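# Pull extra slack on the one taut lead past its clamp

## Task

Five leads are present and exactly one is under tension; it cannot be spotted visually, so find it by handling the leads. Draw that taut lead further out from behind its clamp so that, after release, at least 3 cm more of it remains outside. The clamp is released only while the handle matching the lead (same letter as its port) is held raised. Raising any handle breaks its seal, so raise no handle except that one. No plug may come loose at any moment, not even briefly, or the task fails. The result must hold without the robot; at the end the grippers must release and the arms must move away.

## Robot and tools

Robot: two arms, left_arm and right_arm, each with seven joints plus a parallel gripper. Joint order in every row and every per-joint list: waist, shoulder, upper arm roll, elbow, forearm roll, wrist pitch, wrist roll. On both arms the upper arm roll, forearm roll and wrist pitch run opposite to the URDF sign, both in commands and in results; the stated ranges use URDF signs, so flip them for those three joints. Ranges (rad): waist, upper arm roll, forearm roll and wrist roll -69.115 to 69.115; shoulder -2.250 to 2.250; elbow -2.580 to 2.580; wrist pitch -2.100 to 2.100. Real limits may sit 0.013 rad either side.

Scene frame: shared by both arms, origin on the tabletop midway between them, +z up, +x out across the table, left_arm on the +y side. The names left/right do not refer to image sides. Gripper pose in results is end_effector_position (metres) and end_effector_quat_wxyz; the position is the point between the closed pads and can be off, more so at long reach. Fingers point along gripper +z and open along its y axis; closed fingertips extend about 19 mm past that point, open ones about 6 mm, and closing pushes the tips about 13 mm farther out, so leave room above surfaces.

Row format (used by execute_actions and move): one flat list of 18 numbers covering both arms, each in [-1, 1]. Numbers 1-7 are left_arm joint offsets, 8 is left gripper position, 9 left gripper speed; 10-18 are the same for right_arm. Always send all 18 even if one arm stays still. Joint values are scaled offsets, not poses: 1.0 equals 0.9985 rad for waist, shoulder, upper arm roll and elbow, and 0.8765 rad for forearm roll, wrist pitch and wrist roll. Gripper position is absolute: +1 fully open (85 mm), 0 about 41 mm, pads touch near -0.8, -1 closes until blocked. Gripper speed: about 20 mm/s at -1, 85 at 0, 150 at +1. Resending a gripper's previous two numbers leaves it unchanged; a 0 there is a real command. Grip force is set by the arm (about 190-235 N per pad); for a gentle grip open first, then close to just under the object width.

execute_actions(actions): a list of up to 15 actions; each action is a table of up to 15 rows, one row per 1/30 s step, with the final row repeated to fill 15 steps. Joint offsets in every row are measured from the joint angles at the start of that action (for the first action, the last reported angles), not from the previous row. An action asking a joint to go more than 0.013 rad beyond its range is refused for both arms; if the first action is refused or any action is malformed, nothing runs. An empty list just returns state and images.

move(target, speed, blocking): target is one 18-number row; its offsets count from the Joint positions in the latest result that showed them. All joints follow synchronized paths (grippers trace curves) lasting 0.5-10 s; speed is the top rate in rad/s of the joint with farthest to go, 0.01 to 2, default 0.5. Paths ignore obstacles and the other arm. Faster moves and targets set deeper past contact hit and press harder. The extra move: line reports the ending (done, off_target, moving, held, fault), limits=held or limits=none, and each arm's joint farthest from target. With blocking=false you get a result after 0.5 s; until a result shows the move ended, further moves and execute_actions are refused, so use wait or stop.

wait(seconds): 0 to 10; arms keep their last command; returns early when a running move ends. stop(): brakes the running move; it needs room, fingers keep moving. zoom_image(camera, region): camera is cam_high, cam_low, cam_left_wrist or cam_right_wrist (each 672x504); region [x0, y0, x1, y1] in pixels from the top-left, at most 504 by 504. finished_scene(scene): ends the current scene, passing its number; irreversible, and the goal must already hold.

Result lines: Joint positions and Joint velocities (rad, rad/s), one block per arm in joint order; Joint targets shows what the joints are being driven toward now. position_measured_pct is about 50 - 50 x gripper position (0 = fully open); stopping below about 90 means something is held or blocking, around 90 or more means pads met. "joint sent to its limit" means a joint was clipped at its end; its absence does not prove more travel is available. "joint command not followed" means a clearance check altered some joint targets. MOTOR HOT appears from 60 °C; at 75 °C an OVER-TEMPERATURE FAULT lets that arm sag. A torque reaching a joint's load limit (49.1 N m for the four larger joints, 30.9 N m for the wrist joints and forearm roll, held weight included) halts that arm for 10 s.

Motion limits: per step, each joint target stays within 0.304 rad (first four joints) or 0.266 rad (last three) of the measured angle, and targets that would put the gripper over 70 mm from where it is are scaled back. Big moves can need several actions and may end short.

Avoid: lifting any handle except the matching one, pulling a plug out, knocking anything off the table, arms hitting or pressing each other, drops, slams and hard shoves. Loose objects may get an occasional small push. Finish with grippers open and arms withdrawn.

Each tool is called after ">>>" as a command line: name --argument value for each argument, lists and objects as JSON in quotes; but a table of rows of numbers goes row by row, as --pt "numbers of a row", without its own name.

## Session

>>> execute_actions --actions '[]'

Scene clock: 0.00 s.
left_arm: end_effector_position=(+0.4942, +0.3282, +0.3431) position_measured_pct=0.0 end_effector_quat_wxyz=(+0.088, +0.740, -0.649, -0.151) | right_arm: end_effector_position=(+0.5036, -0.3985, +0.2006) position_measured_pct=0.0 end_effector_quat_wxyz=(+0.002, +0.051, +0.999, +0.001)
Joint names: [waist, shoulder, upper arm roll, elbow, forearm roll, wrist pitch, wrist roll]
Joint positions: left_arm=[ 0.107  0.795  0.352  0.613 -0.098 -2.08   3.013] | right_arm=[-0.054  0.432  0.003  1.654 -0.    -1.051  1.516]
Joint velocities: left_arm=[-0.     0.     0.001 -0.001  0.001 -0.    -0.   ] | right_arm=[ 0.  0.  0. -0.  0.  0. -0.]
Motor temperatures (°C, as the motors report them): left_arm=[31 28 26 29 28 38 41] | right_arm=[28 28 25 26 35 37 31]
Joint targets: left_arm=[0.107 0.795 0.352 0.613 -0.098 -2.080 3.013] | right_arm=[-0.054 0.432 0.003 1.654 -0.000 -1.051 1.516]

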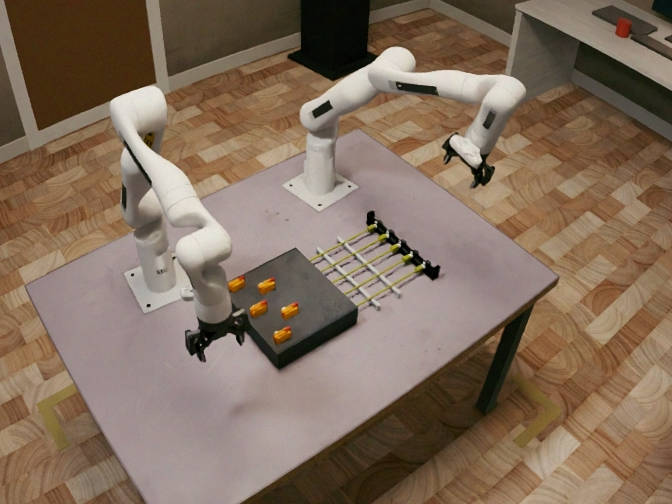

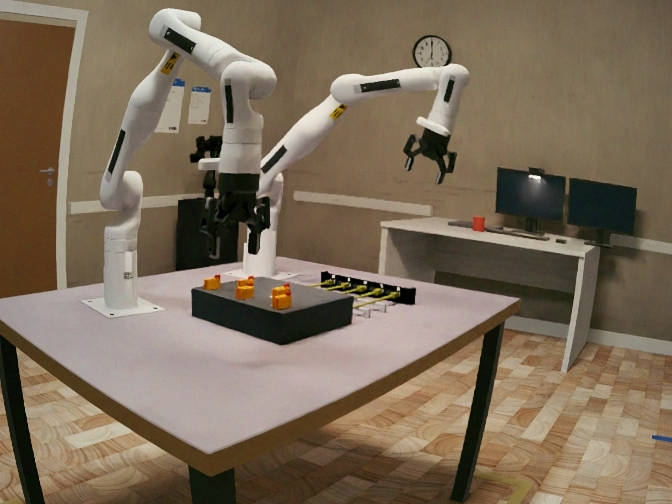

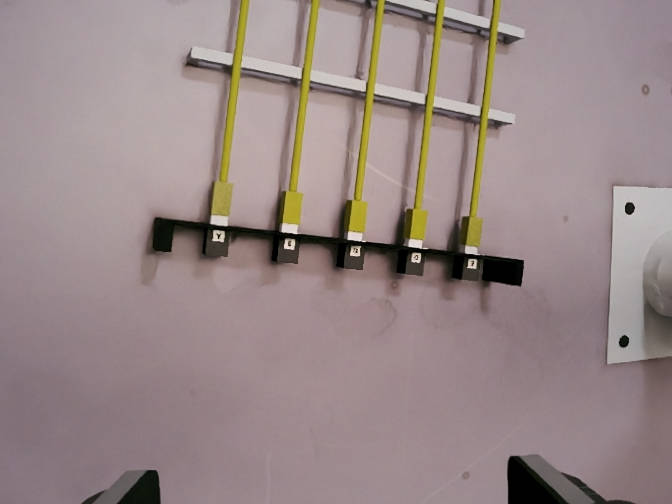

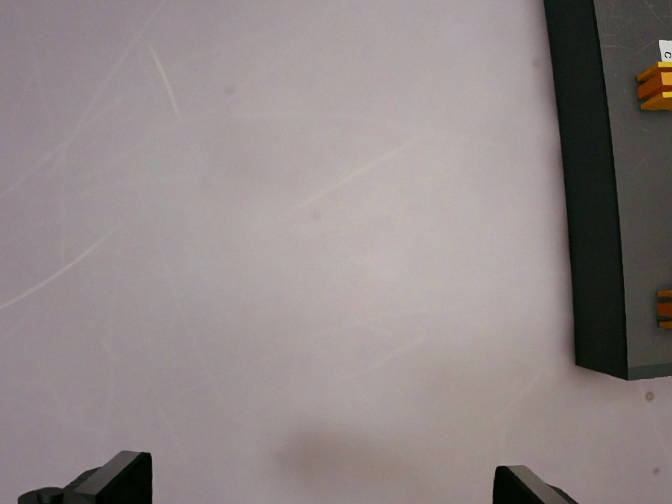

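>>> move --target '[0.25,-0.2,-0.25,0.6,0.112,0.8,0.4,-0.3,0,-0.2,0,0,0,0,0,0.7,0,0]' --speed 0.9

>>> move --target '[0.108,0.073,-0.102,0.51,0,0.714,0.166,-0.3,0,-0.287,0,0,0,0,0,0.65,0,0]' --speed 0.8

Scene clock: 5.87 s.
left_arm: end_effector_position=(+0.5098, +0.1600, +0.2492) position_measured_pct=65.1 end_effector_quat_wxyz=(-0.012, +0.728, -0.685, -0.033) | right_arm: end_effector_position=(+0.5039, -0.3085, +0.2006) position_measured_pct=49.6 end_effector_quat_wxyz=(+0.002, -0.348, +0.937, +0.000)
Joint names: [waist, shoulder, upper arm roll, elbow, forearm roll, wrist pitch, wrist roll]
Joint positions: left_arm=[ 0.356  0.595  0.102  1.212 -0.    -1.379  3.364] | right_arm=[-0.254  0.432  0.003  1.654 -0.    -1.051  2.13 ]
Joint velocities: left_arm=[ 0.002 -0.002 -0.    -0.001 -0.     0.     0.   ] | right_arm=[-0.001  0.    -0.     0.001 -0.    -0.     0.   ]
Motor temperatures (°C, as the motors report them): left_arm=[31 28 26 29 28 38 41] | right_arm=[28 28 25 26 35 37 31]
Joint targets: left_arm=[0.356 0.595 0.102 1.212 -0.000 -1.379 3.364] | right_arm=[-0.254 0.432 0.003 1.654 -0.000 -1.051 2.130]
move: done; limits=none; left_arm: farthest joint: the waist, 0.001 radians from its target (0.250 radians at the start); right_arm: farthest joint: the waist, 0.000 radians from its target (0.200 radians at the start)

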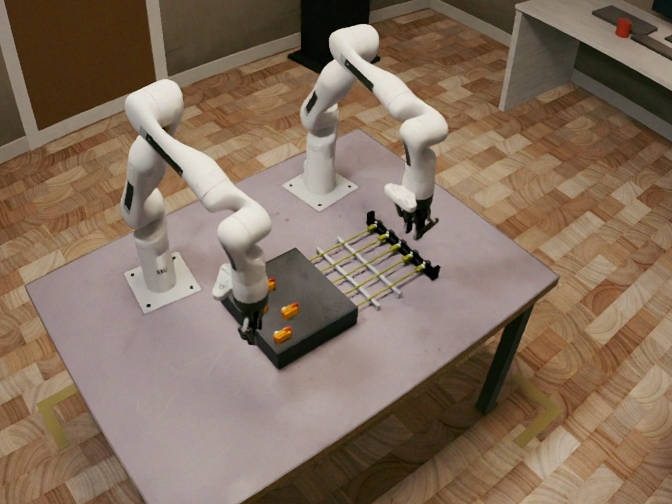

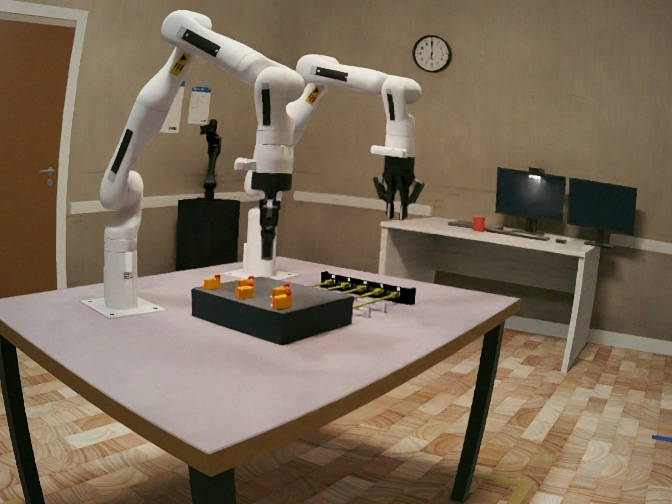

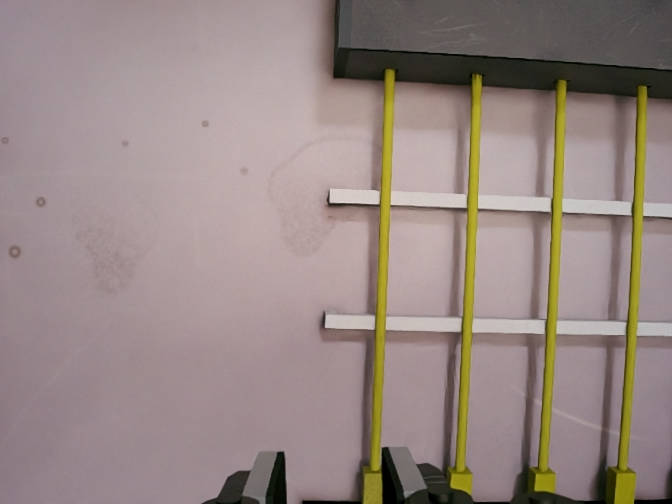

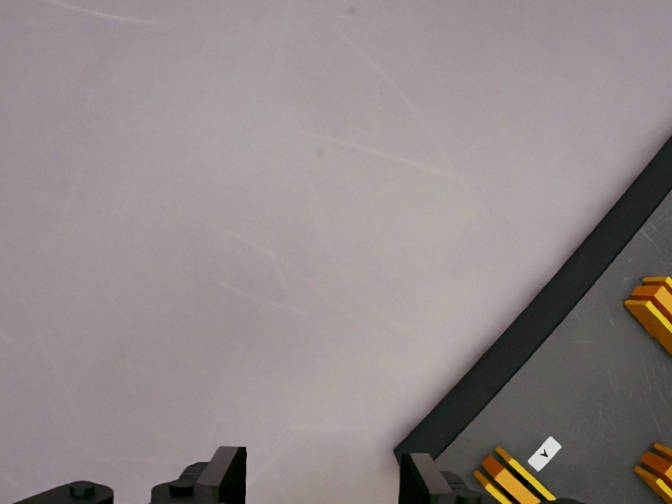

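Scene clock: 7.20 s.
left_arm: end_effector_position=(+0.4306, +0.0794, +0.0743) position_measured_pct=65.1 end_effector_quat_wxyz=(-0.000, -0.712, +0.702, +0.000) | right_arm: end_effector_position=(+0.4733, -0.1833, +0.2006) position_measured_pct=49.6 end_effector_quat_wxyz=(-0.002, +0.706, -0.708, +0.000)
Joint names: [waist, shoulder, upper arm roll, elbow, forearm roll, wrist pitch, wrist roll]
Joint positions: left_arm=[ 0.464  0.668  0.     1.721 -0.    -0.753  3.51 ] | right_arm=[-0.54   0.432  0.003  1.654 -0.    -1.051  2.7  ]
Joint velocities: left_arm=[ 0.001 -0.001  0.    -0.001 -0.002 -0.     0.   ] | right_arm=[-0.003 -0.    -0.    -0.001 -0.     0.    -0.   ]
Motor temperatures (°C, as the motors report them): left_arm=[31 28 26 29 28 38 41] | right_arm=[28 28 25 26 35 37 31]
Joint targets: left_arm=[0.464 0.668 0.000 1.721 -0.000 -0.753 3.510] | right_arm=[-0.540 0.432 0.003 1.654 -0.000 -1.051 2.700]
move: done; limits=none; left_arm: farthest joint: the waist, 0.000 radians from its target (0.108 radians at the start); right_arm: farthest joint: the waist, 0.001 radians from its target (0.287 radians at the start)

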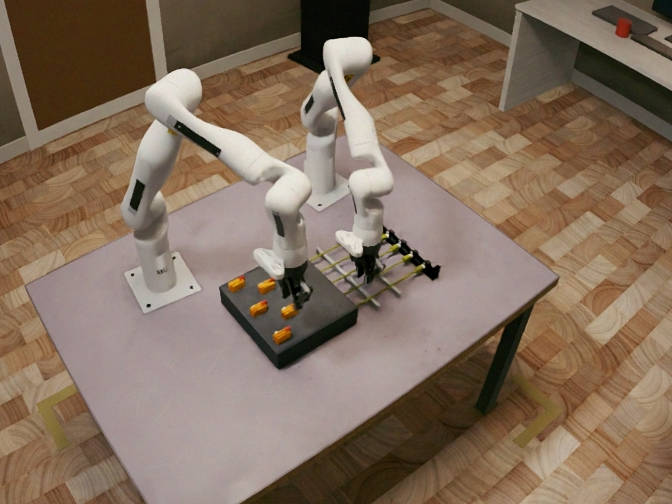

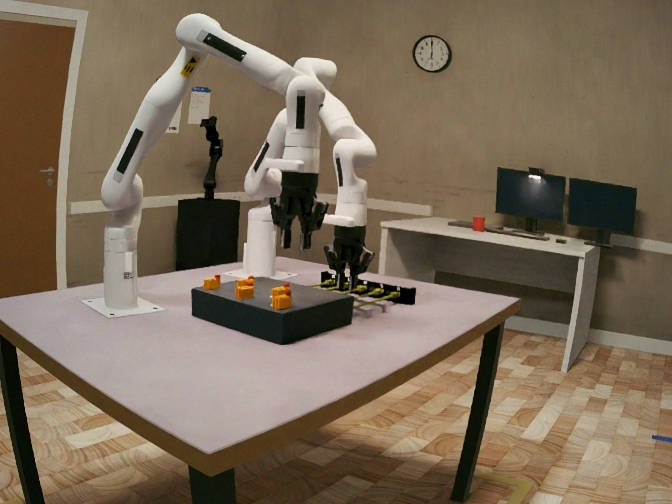

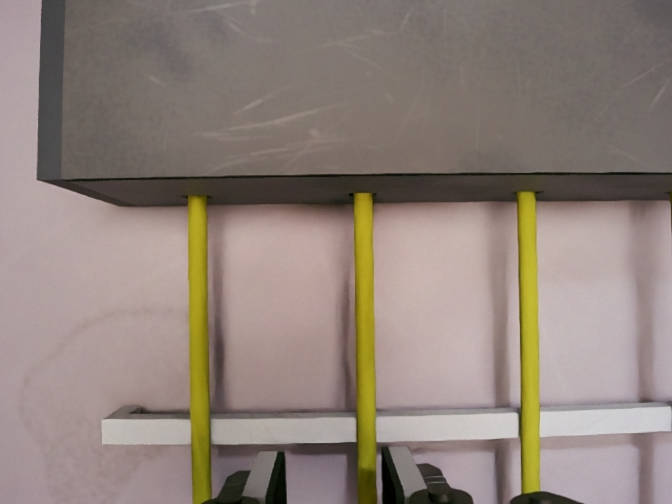

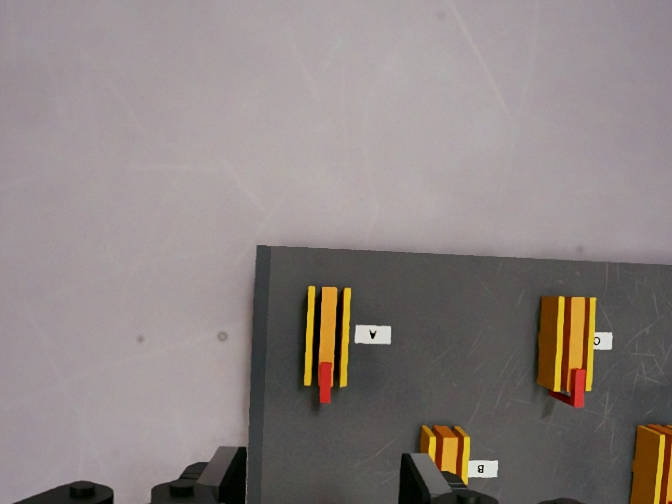

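>>> move --target '[-0.026,-0.028,0,0.061,0,0.038,-0.031,-0.3,0,0,0,0,0,0,0,0,0,0]'

>>> move --target '[0,0.0765,0,0.025,0,0.116,0,-0.3,0,0,0,0,0,0,0,0,0,0]' --speed 0.25

Scene clock: 23.37 s.
left_arm: end_effector_position=(+0.4193, +0.0962, +0.0743) position_measured_pct=65.1 end_effector_quat_wxyz=(-0.000, -0.711, +0.703, +0.000) | right_arm: end_effector_position=(+0.4733, -0.1833, +0.2006) position_measured_pct=49.6 end_effector_quat_wxyz=(-0.002, +0.706, -0.708, +0.000)
Joint names: [waist, shoulder, upper arm roll, elbow, forearm roll, wrist pitch, wrist roll]
Joint positions: left_arm=[ 0.438  0.64   0.     1.782 -0.    -0.72   3.482] | right_arm=[-0.54   0.432  0.003  1.654 -0.    -1.051  2.7  ]
Joint velocities: left_arm=[-0.002 -0.003  0.    -0.002  0.001  0.001 -0.001] | right_arm=[ 0.     0.    -0.     0.001 -0.     0.     0.002]
Motor temperatures (°C, as the motors report them): left_arm=[31 28 26 29 28 38 41] | right_arm=[28 28 25 26 35 37 31]
Joint targets: left_arm=[0.438 0.640 0.000 1.782 -0.000 -0.720 3.482] | right_arm=[-0.540 0.432 0.003 1.654 -0.000 -1.051 2.700]
move: done; limits=none; left_arm: farthest joint: the waist, 0.000 radians from its target (0.026 radians at the start); right_arm: farthest joint: the waist, 0.000 radians from its target (0.000 radians at the start)

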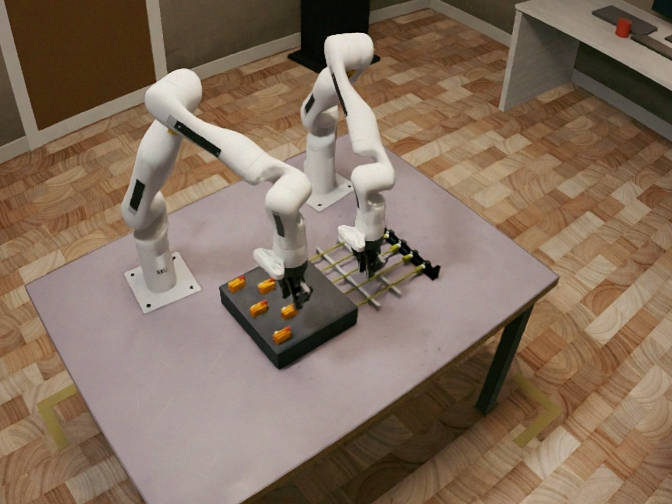

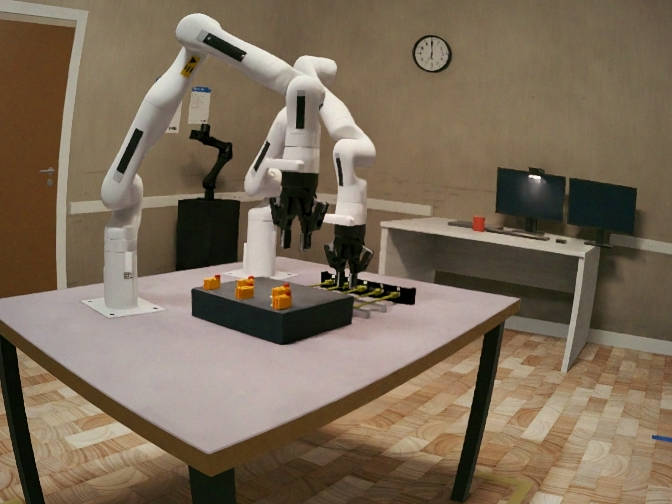

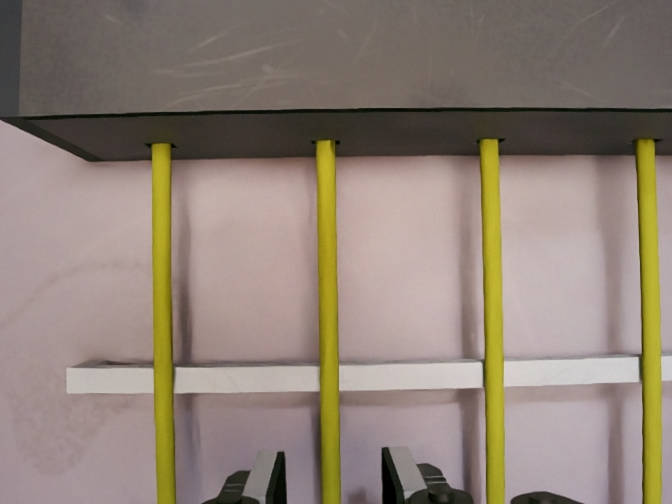

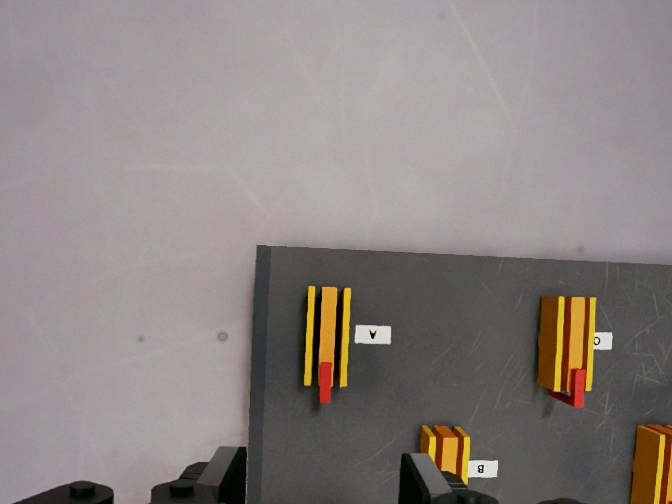

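Scene clock: 24.13 s.
left_arm: end_effector_position=(+0.4195, +0.0961, +0.0346) position_measured_pct=65.1 end_effector_quat_wxyz=(-0.000, -0.711, +0.703, +0.000) | right_arm: end_effector_position=(+0.4733, -0.1833, +0.2006) position_measured_pct=49.6 end_effector_quat_wxyz=(-0.002, +0.706, -0.708, +0.000)
Joint names: [waist, shoulder, upper arm roll, elbow, forearm roll, wrist pitch, wrist roll]
Joint positions: left_arm=[ 0.438  0.716  0.     1.807 -0.    -0.618  3.482] | right_arm=[-0.54   0.432  0.003  1.654 -0.    -1.051  2.7  ]
Joint velocities: left_arm=[-0.     0.004 -0.     0.    -0.002  0.    -0.   ] | right_arm=[ 0.     0.     0.    -0.001  0.     0.    -0.001]
Motor temperatures (°C, as the motors report them): left_arm=[31 28 26 29 28 38 41] | right_arm=[28 28 25 26 35 37 31]
Joint targets: left_arm=[0.438 0.717 0.000 1.807 -0.000 -0.618 3.482] | right_arm=[-0.540 0.432 0.003 1.654 -0.000 -1.051 2.700]
move: done; limits=none; left_arm: farthest joint: the waist, 0.000 radians from its target (0.000 radians at the start); right_arm: farthest joint: the waist, 0.000 radians from its target (0.000 radians at the start)

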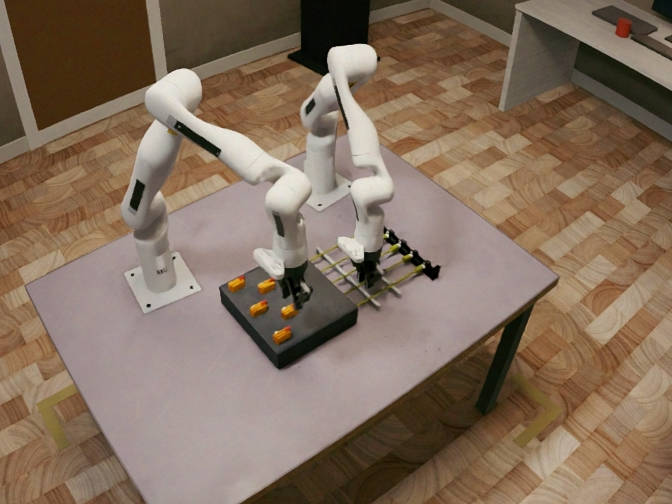

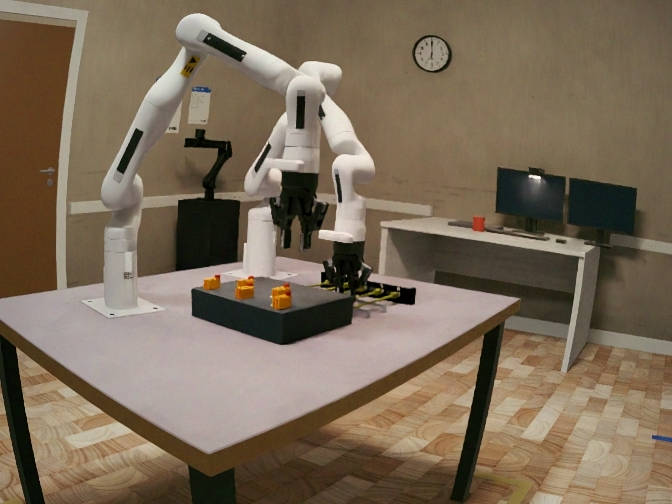

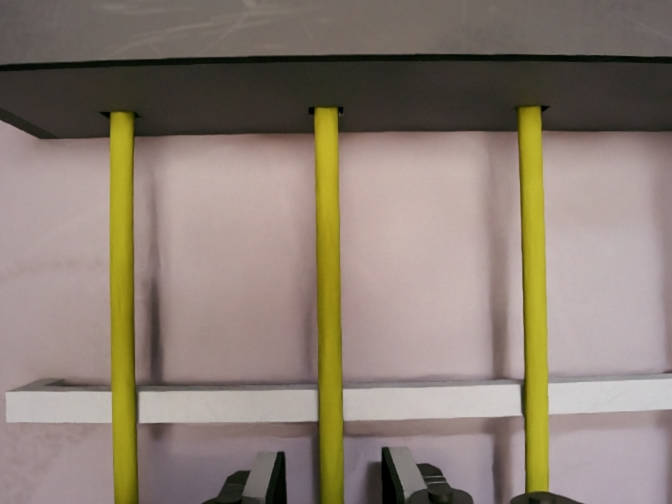

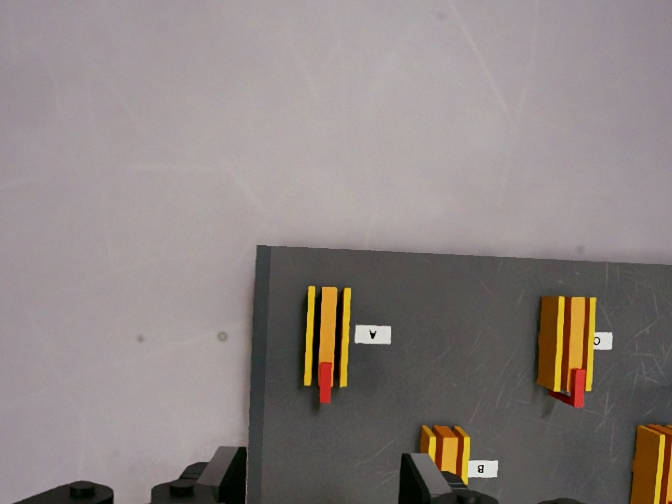

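>>> move --target '[0,0,0,0,0,0,0,-1,0,0,0,0,0,0,0,0,0,0]'

>>> move --target '[-0.0165,-0.004,0,0.0105,0,0.0075,-0.019,-1,0,0,0,0,0,0,0,0,0,0]' --speed 0.05

Scene clock: 27.30 s.
left_arm: end_effector_position=(+0.4195, +0.0961, +0.0347) position_measured_pct=89.3 end_effector_quat_wxyz=(+0.000, -0.711, +0.703, +0.000) | right_arm: end_effector_position=(+0.4733, -0.1833, +0.2006) position_measured_pct=49.6 end_effector_quat_wxyz=(-0.002, +0.706, -0.708, +0.000)
Joint names: [waist, shoulder, upper arm roll, elbow, forearm roll, wrist pitch, wrist roll]
Joint positions: left_arm=[ 0.438  0.716  0.     1.807 -0.    -0.618  3.482] | right_arm=[-0.54   0.432  0.003  1.654 -0.    -1.051  2.7  ]
Joint velocities: left_arm=[-0.    -0.001 -0.     0.003 -0.001 -0.     0.001] | right_arm=[ 0.     0.    -0.    -0.001  0.     0.    -0.001]
Motor temperatures (°C, as the motors report them): left_arm=[31 28 26 29 28 38 41] | right_arm=[28 28 25 26 35 37 31]
Joint targets: left_arm=[0.438 0.716 0.000 1.807 -0.000 -0.618 3.482] | right_arm=[-0.540 0.432 0.003 1.654 -0.000 -1.051 2.700]
move: done; limits=none; left_arm: farthest joint: the waist, 0.000 radians from its target (0.000 radians at the start); right_arm: farthest joint: the waist, 0.000 radians from its target (0.000 radians at the start)

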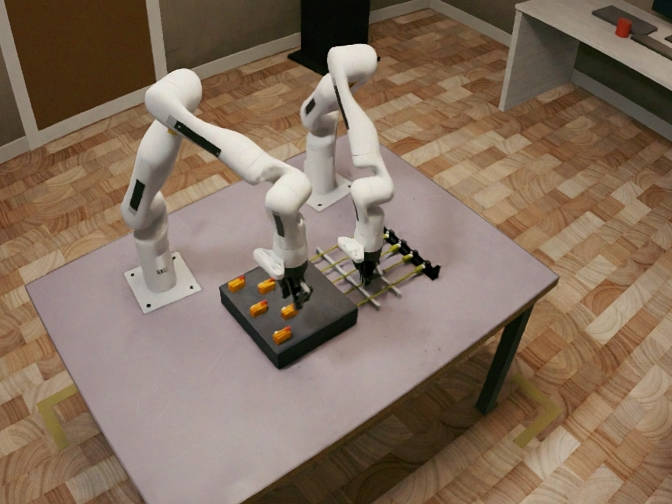

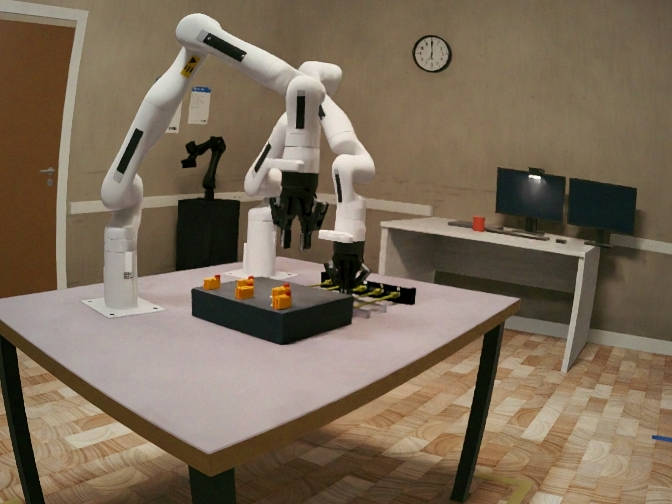

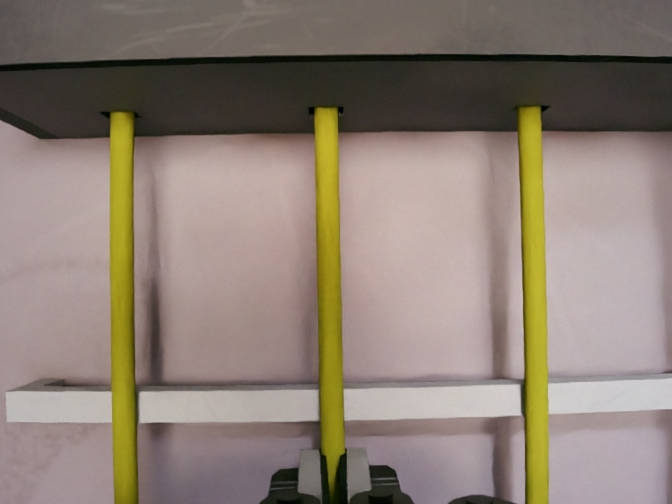

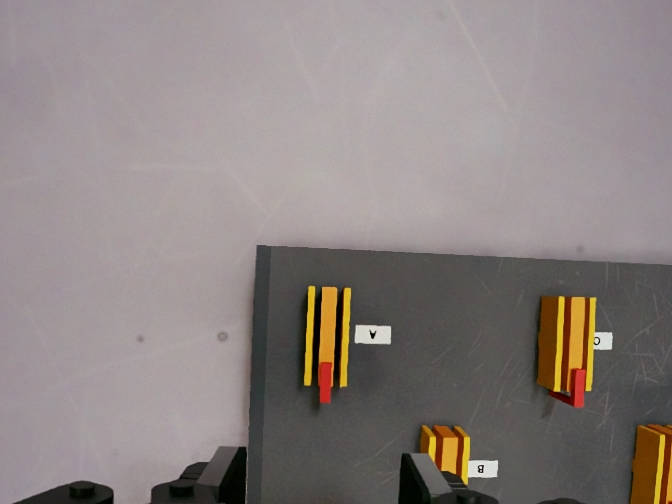

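Scene clock: 28.00 s.
left_arm: end_effector_position=(+0.4195, +0.0977, +0.0354) position_measured_pct=89.3 end_effector_quat_wxyz=(-0.001, -0.709, +0.705, -0.004) | right_arm: end_effector_position=(+0.4733, -0.1833, +0.2006) position_measured_pct=49.6 end_effector_quat_wxyz=(-0.002, +0.706, -0.708, +0.000)
Joint names: [waist, shoulder, upper arm roll, elbow, forearm roll, wrist pitch, wrist roll]
Joint positions: left_arm=[ 0.427  0.711 -0.006  1.815 -0.004 -0.609  3.466] | right_arm=[-0.54   0.432  0.003  1.654 -0.    -1.051  2.7  ]
Joint velocities: left_arm=[-0.001 -0.001 -0.001  0.     0.    -0.     0.001] | right_arm=[ 0.     0.     0.     0.001  0.    -0.     0.001]
Motor temperatures (°C, as the motors report them): left_arm=[31 28 26 29 28 38 41] | right_arm=[28 28 25 26 35 37 31]
Joint targets: left_arm=[0.421 0.712 0.000 1.818 -0.000 -0.612 3.466] | right_arm=[-0.540 0.432 0.003 1.654 -0.000 -1.051 2.700]
move: done; limits=none; left_arm: farthest joint: the upper arm roll, 0.006 radians from its target (0.000 radians at the start); right_arm: farthest joint: the waist, 0.000 radians from its target (0.000 radians at the start)

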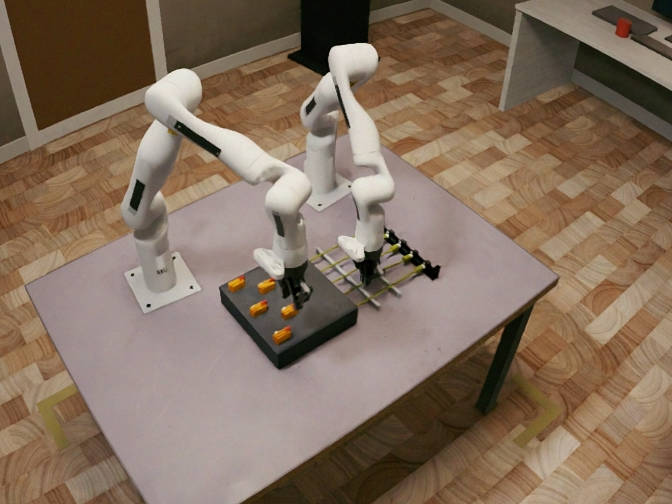

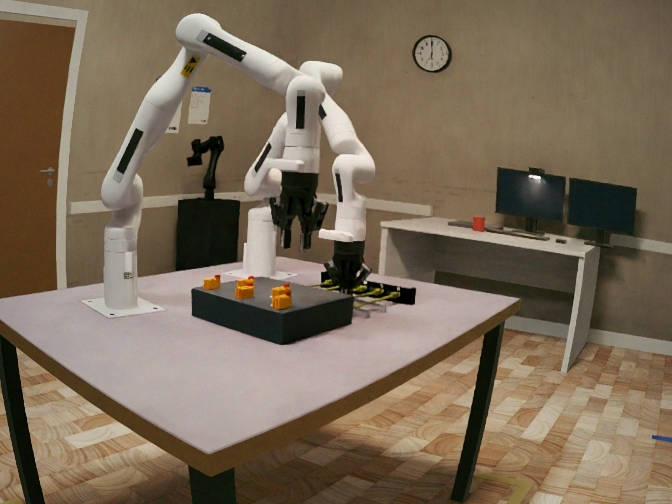

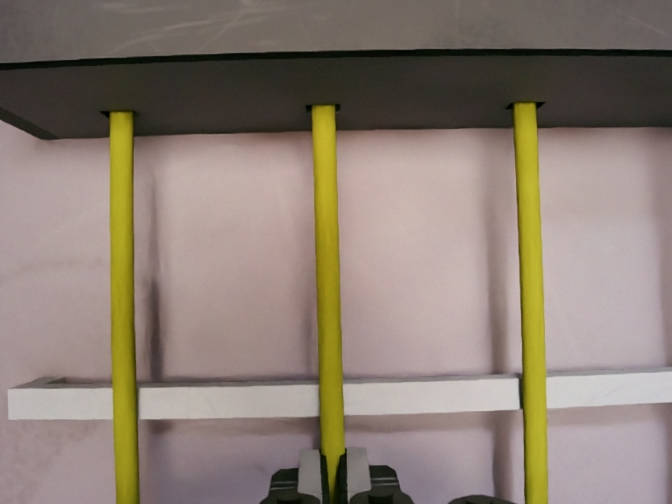

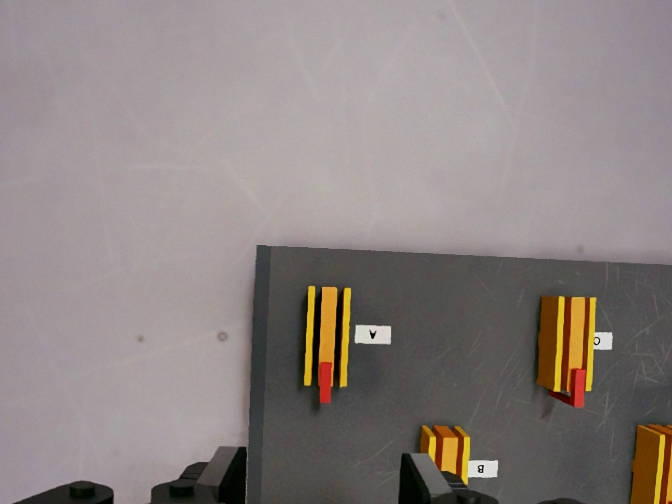

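>>> move --target '[0,0,0,0,0,0,0,-1,0,-0.1095,0.0488,-0.003,0.22,0,0.301,-0.145,0,0]' --speed 0.5

>>> move --target '[0,0,0,0,0,0,0,-1,0,0,0.059,0,0.0346,0,0.107,0,0,0]' --speed 0.15

Scene clock: 37.20 s.
left_arm: end_effector_position=(+0.4195, +0.0963, +0.0356) position_measured_pct=89.3 end_effector_quat_wxyz=(-0.002, -0.708, +0.706, -0.004) | right_arm: end_effector_position=(+0.4241, -0.1574, +0.1246) position_measured_pct=49.6 end_effector_quat_wxyz=(+0.000, +0.698, -0.716, -0.000)
Joint names: [waist, shoulder, upper arm roll, elbow, forearm roll, wrist pitch, wrist roll]
Joint positions: left_arm=[ 0.428  0.711 -0.007  1.815 -0.004 -0.609  3.466] | right_arm=[-0.649  0.481  0.     1.874 -0.    -0.788  2.573]
Joint velocities: left_arm=[ 0.     0.    -0.001  0.001 -0.     0.     0.   ] | right_arm=[-0.003  0.    -0.     0.    -0.     0.    -0.   ]
Motor temperatures (°C, as the motors report them): left_arm=[31 28 26 29 28 38 41] | right_arm=[28 28 25 26 35 37 31]
Joint targets: left_arm=[0.427 0.711 -0.006 1.815 -0.004 -0.609 3.466] | right_arm=[-0.649 0.481 0.000 1.874 -0.000 -0.788 2.573]
move: done; limits=none; left_arm: farthest joint: the waist, 0.001 radians from its target (0.000 radians at the start); right_arm: farthest joint: the waist, 0.000 radians from its target (0.109 radians at the start)

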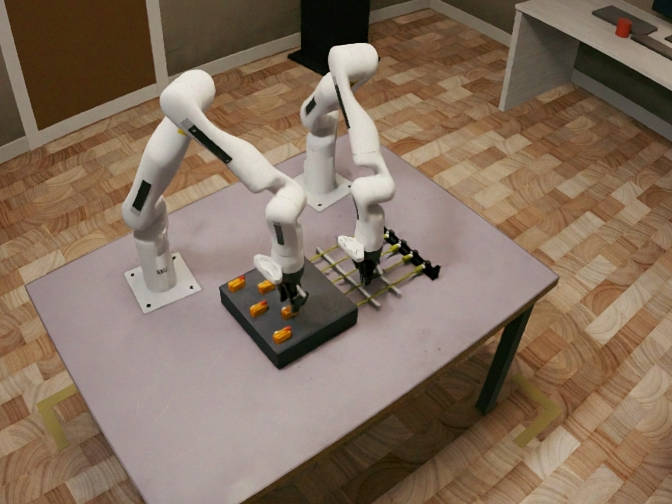

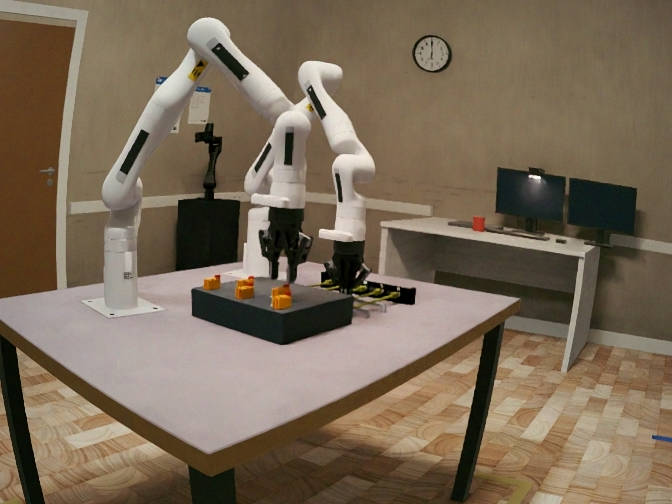

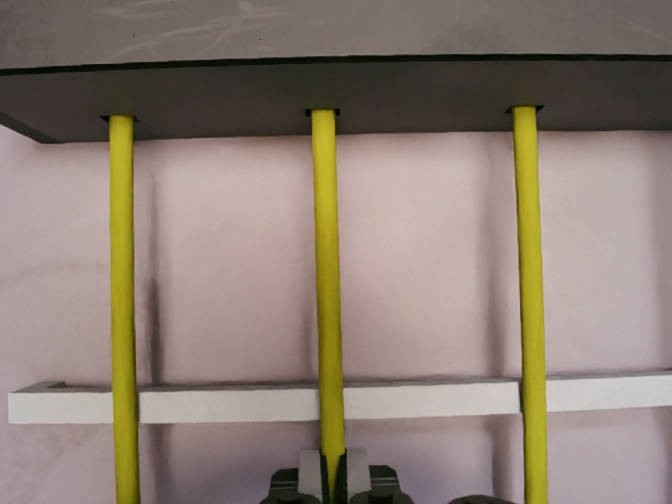

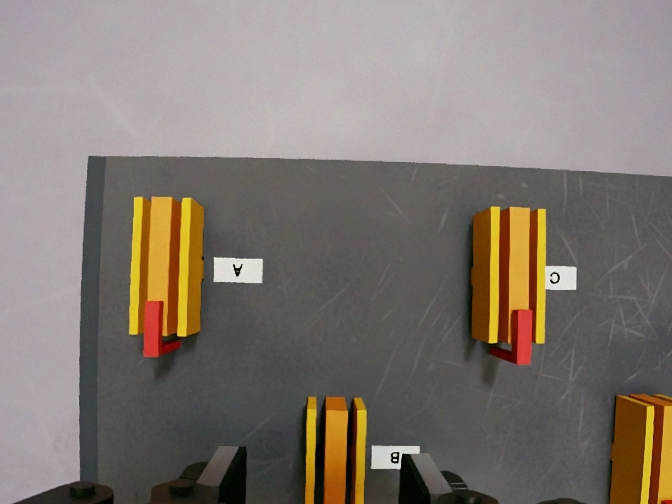

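Scene clock: 38.10 s.
left_arm: end_effector_position=(+0.4194, +0.0962, +0.0356) position_measured_pct=89.3 end_effector_quat_wxyz=(-0.002, -0.708, +0.706, -0.004) | right_arm: end_effector_position=(+0.4241, -0.1574, +0.0928) position_measured_pct=49.6 end_effector_quat_wxyz=(-0.000, +0.698, -0.716, -0.000)
Joint names: [waist, shoulder, upper arm roll, elbow, forearm roll, wrist pitch, wrist roll]
Joint positions: left_arm=[ 0.428  0.711 -0.007  1.815 -0.005 -0.609  3.466] | right_arm=[-0.649  0.54   0.     1.908 -0.    -0.694  2.573]
Joint velocities: left_arm=[ 0.    -0.001 -0.    -0.     0.     0.    -0.001] | right_arm=[ 0.     0.003 -0.     0.    -0.    -0.    -0.001]
Motor temperatures (°C, as the motors report them): left_arm=[31 28 26 29 28 38 41] | right_arm=[28 28 25 26 35 37 31]
Joint targets: left_arm=[0.428 0.711 -0.007 1.815 -0.004 -0.609 3.466] | right_arm=[-0.649 0.540 0.000 1.908 -0.000 -0.694 2.573]
move: done; limits=none; left_arm: farthest joint: the forearm roll, 0.001 radians from its target (0.000 radians at the start); right_arm: farthest joint: the waist, 0.000 radians from its target (0.000 radians at the start)

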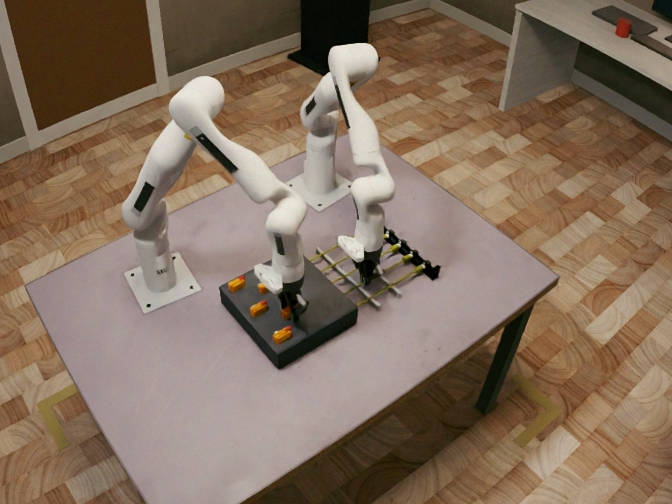

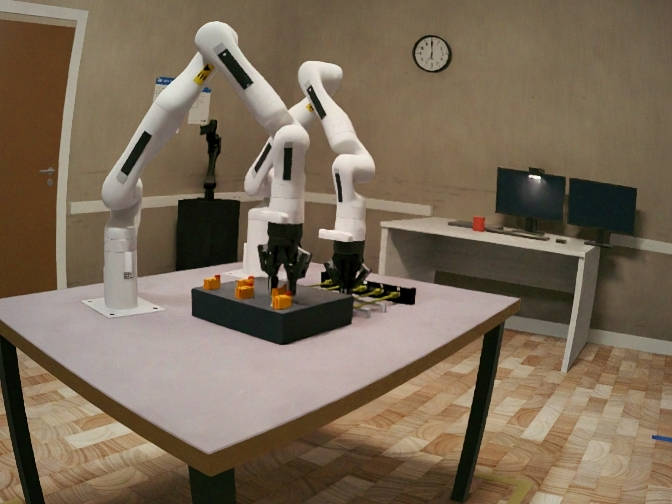

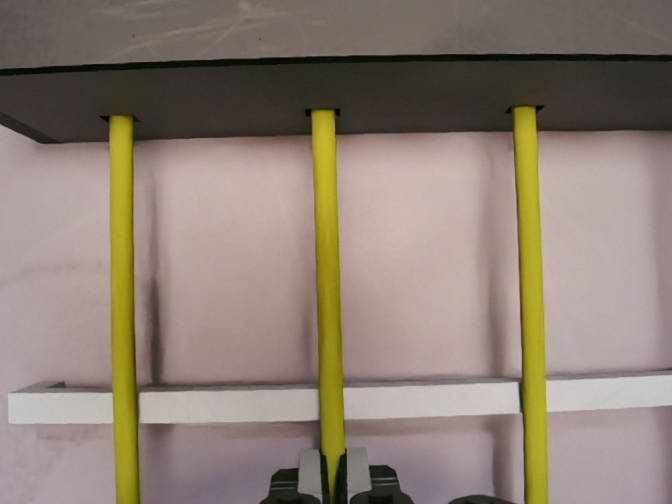

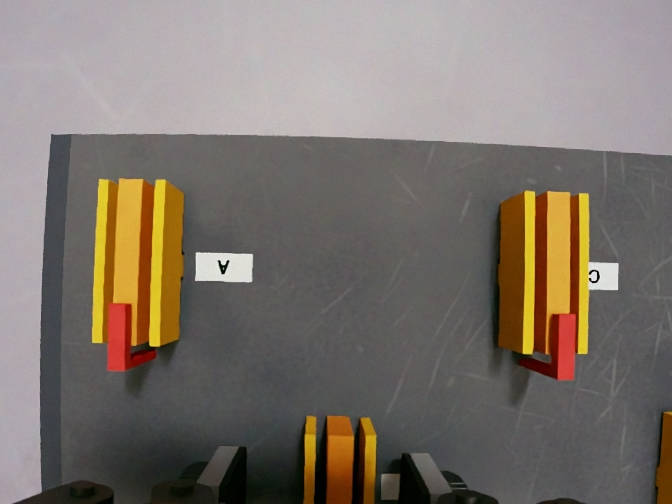

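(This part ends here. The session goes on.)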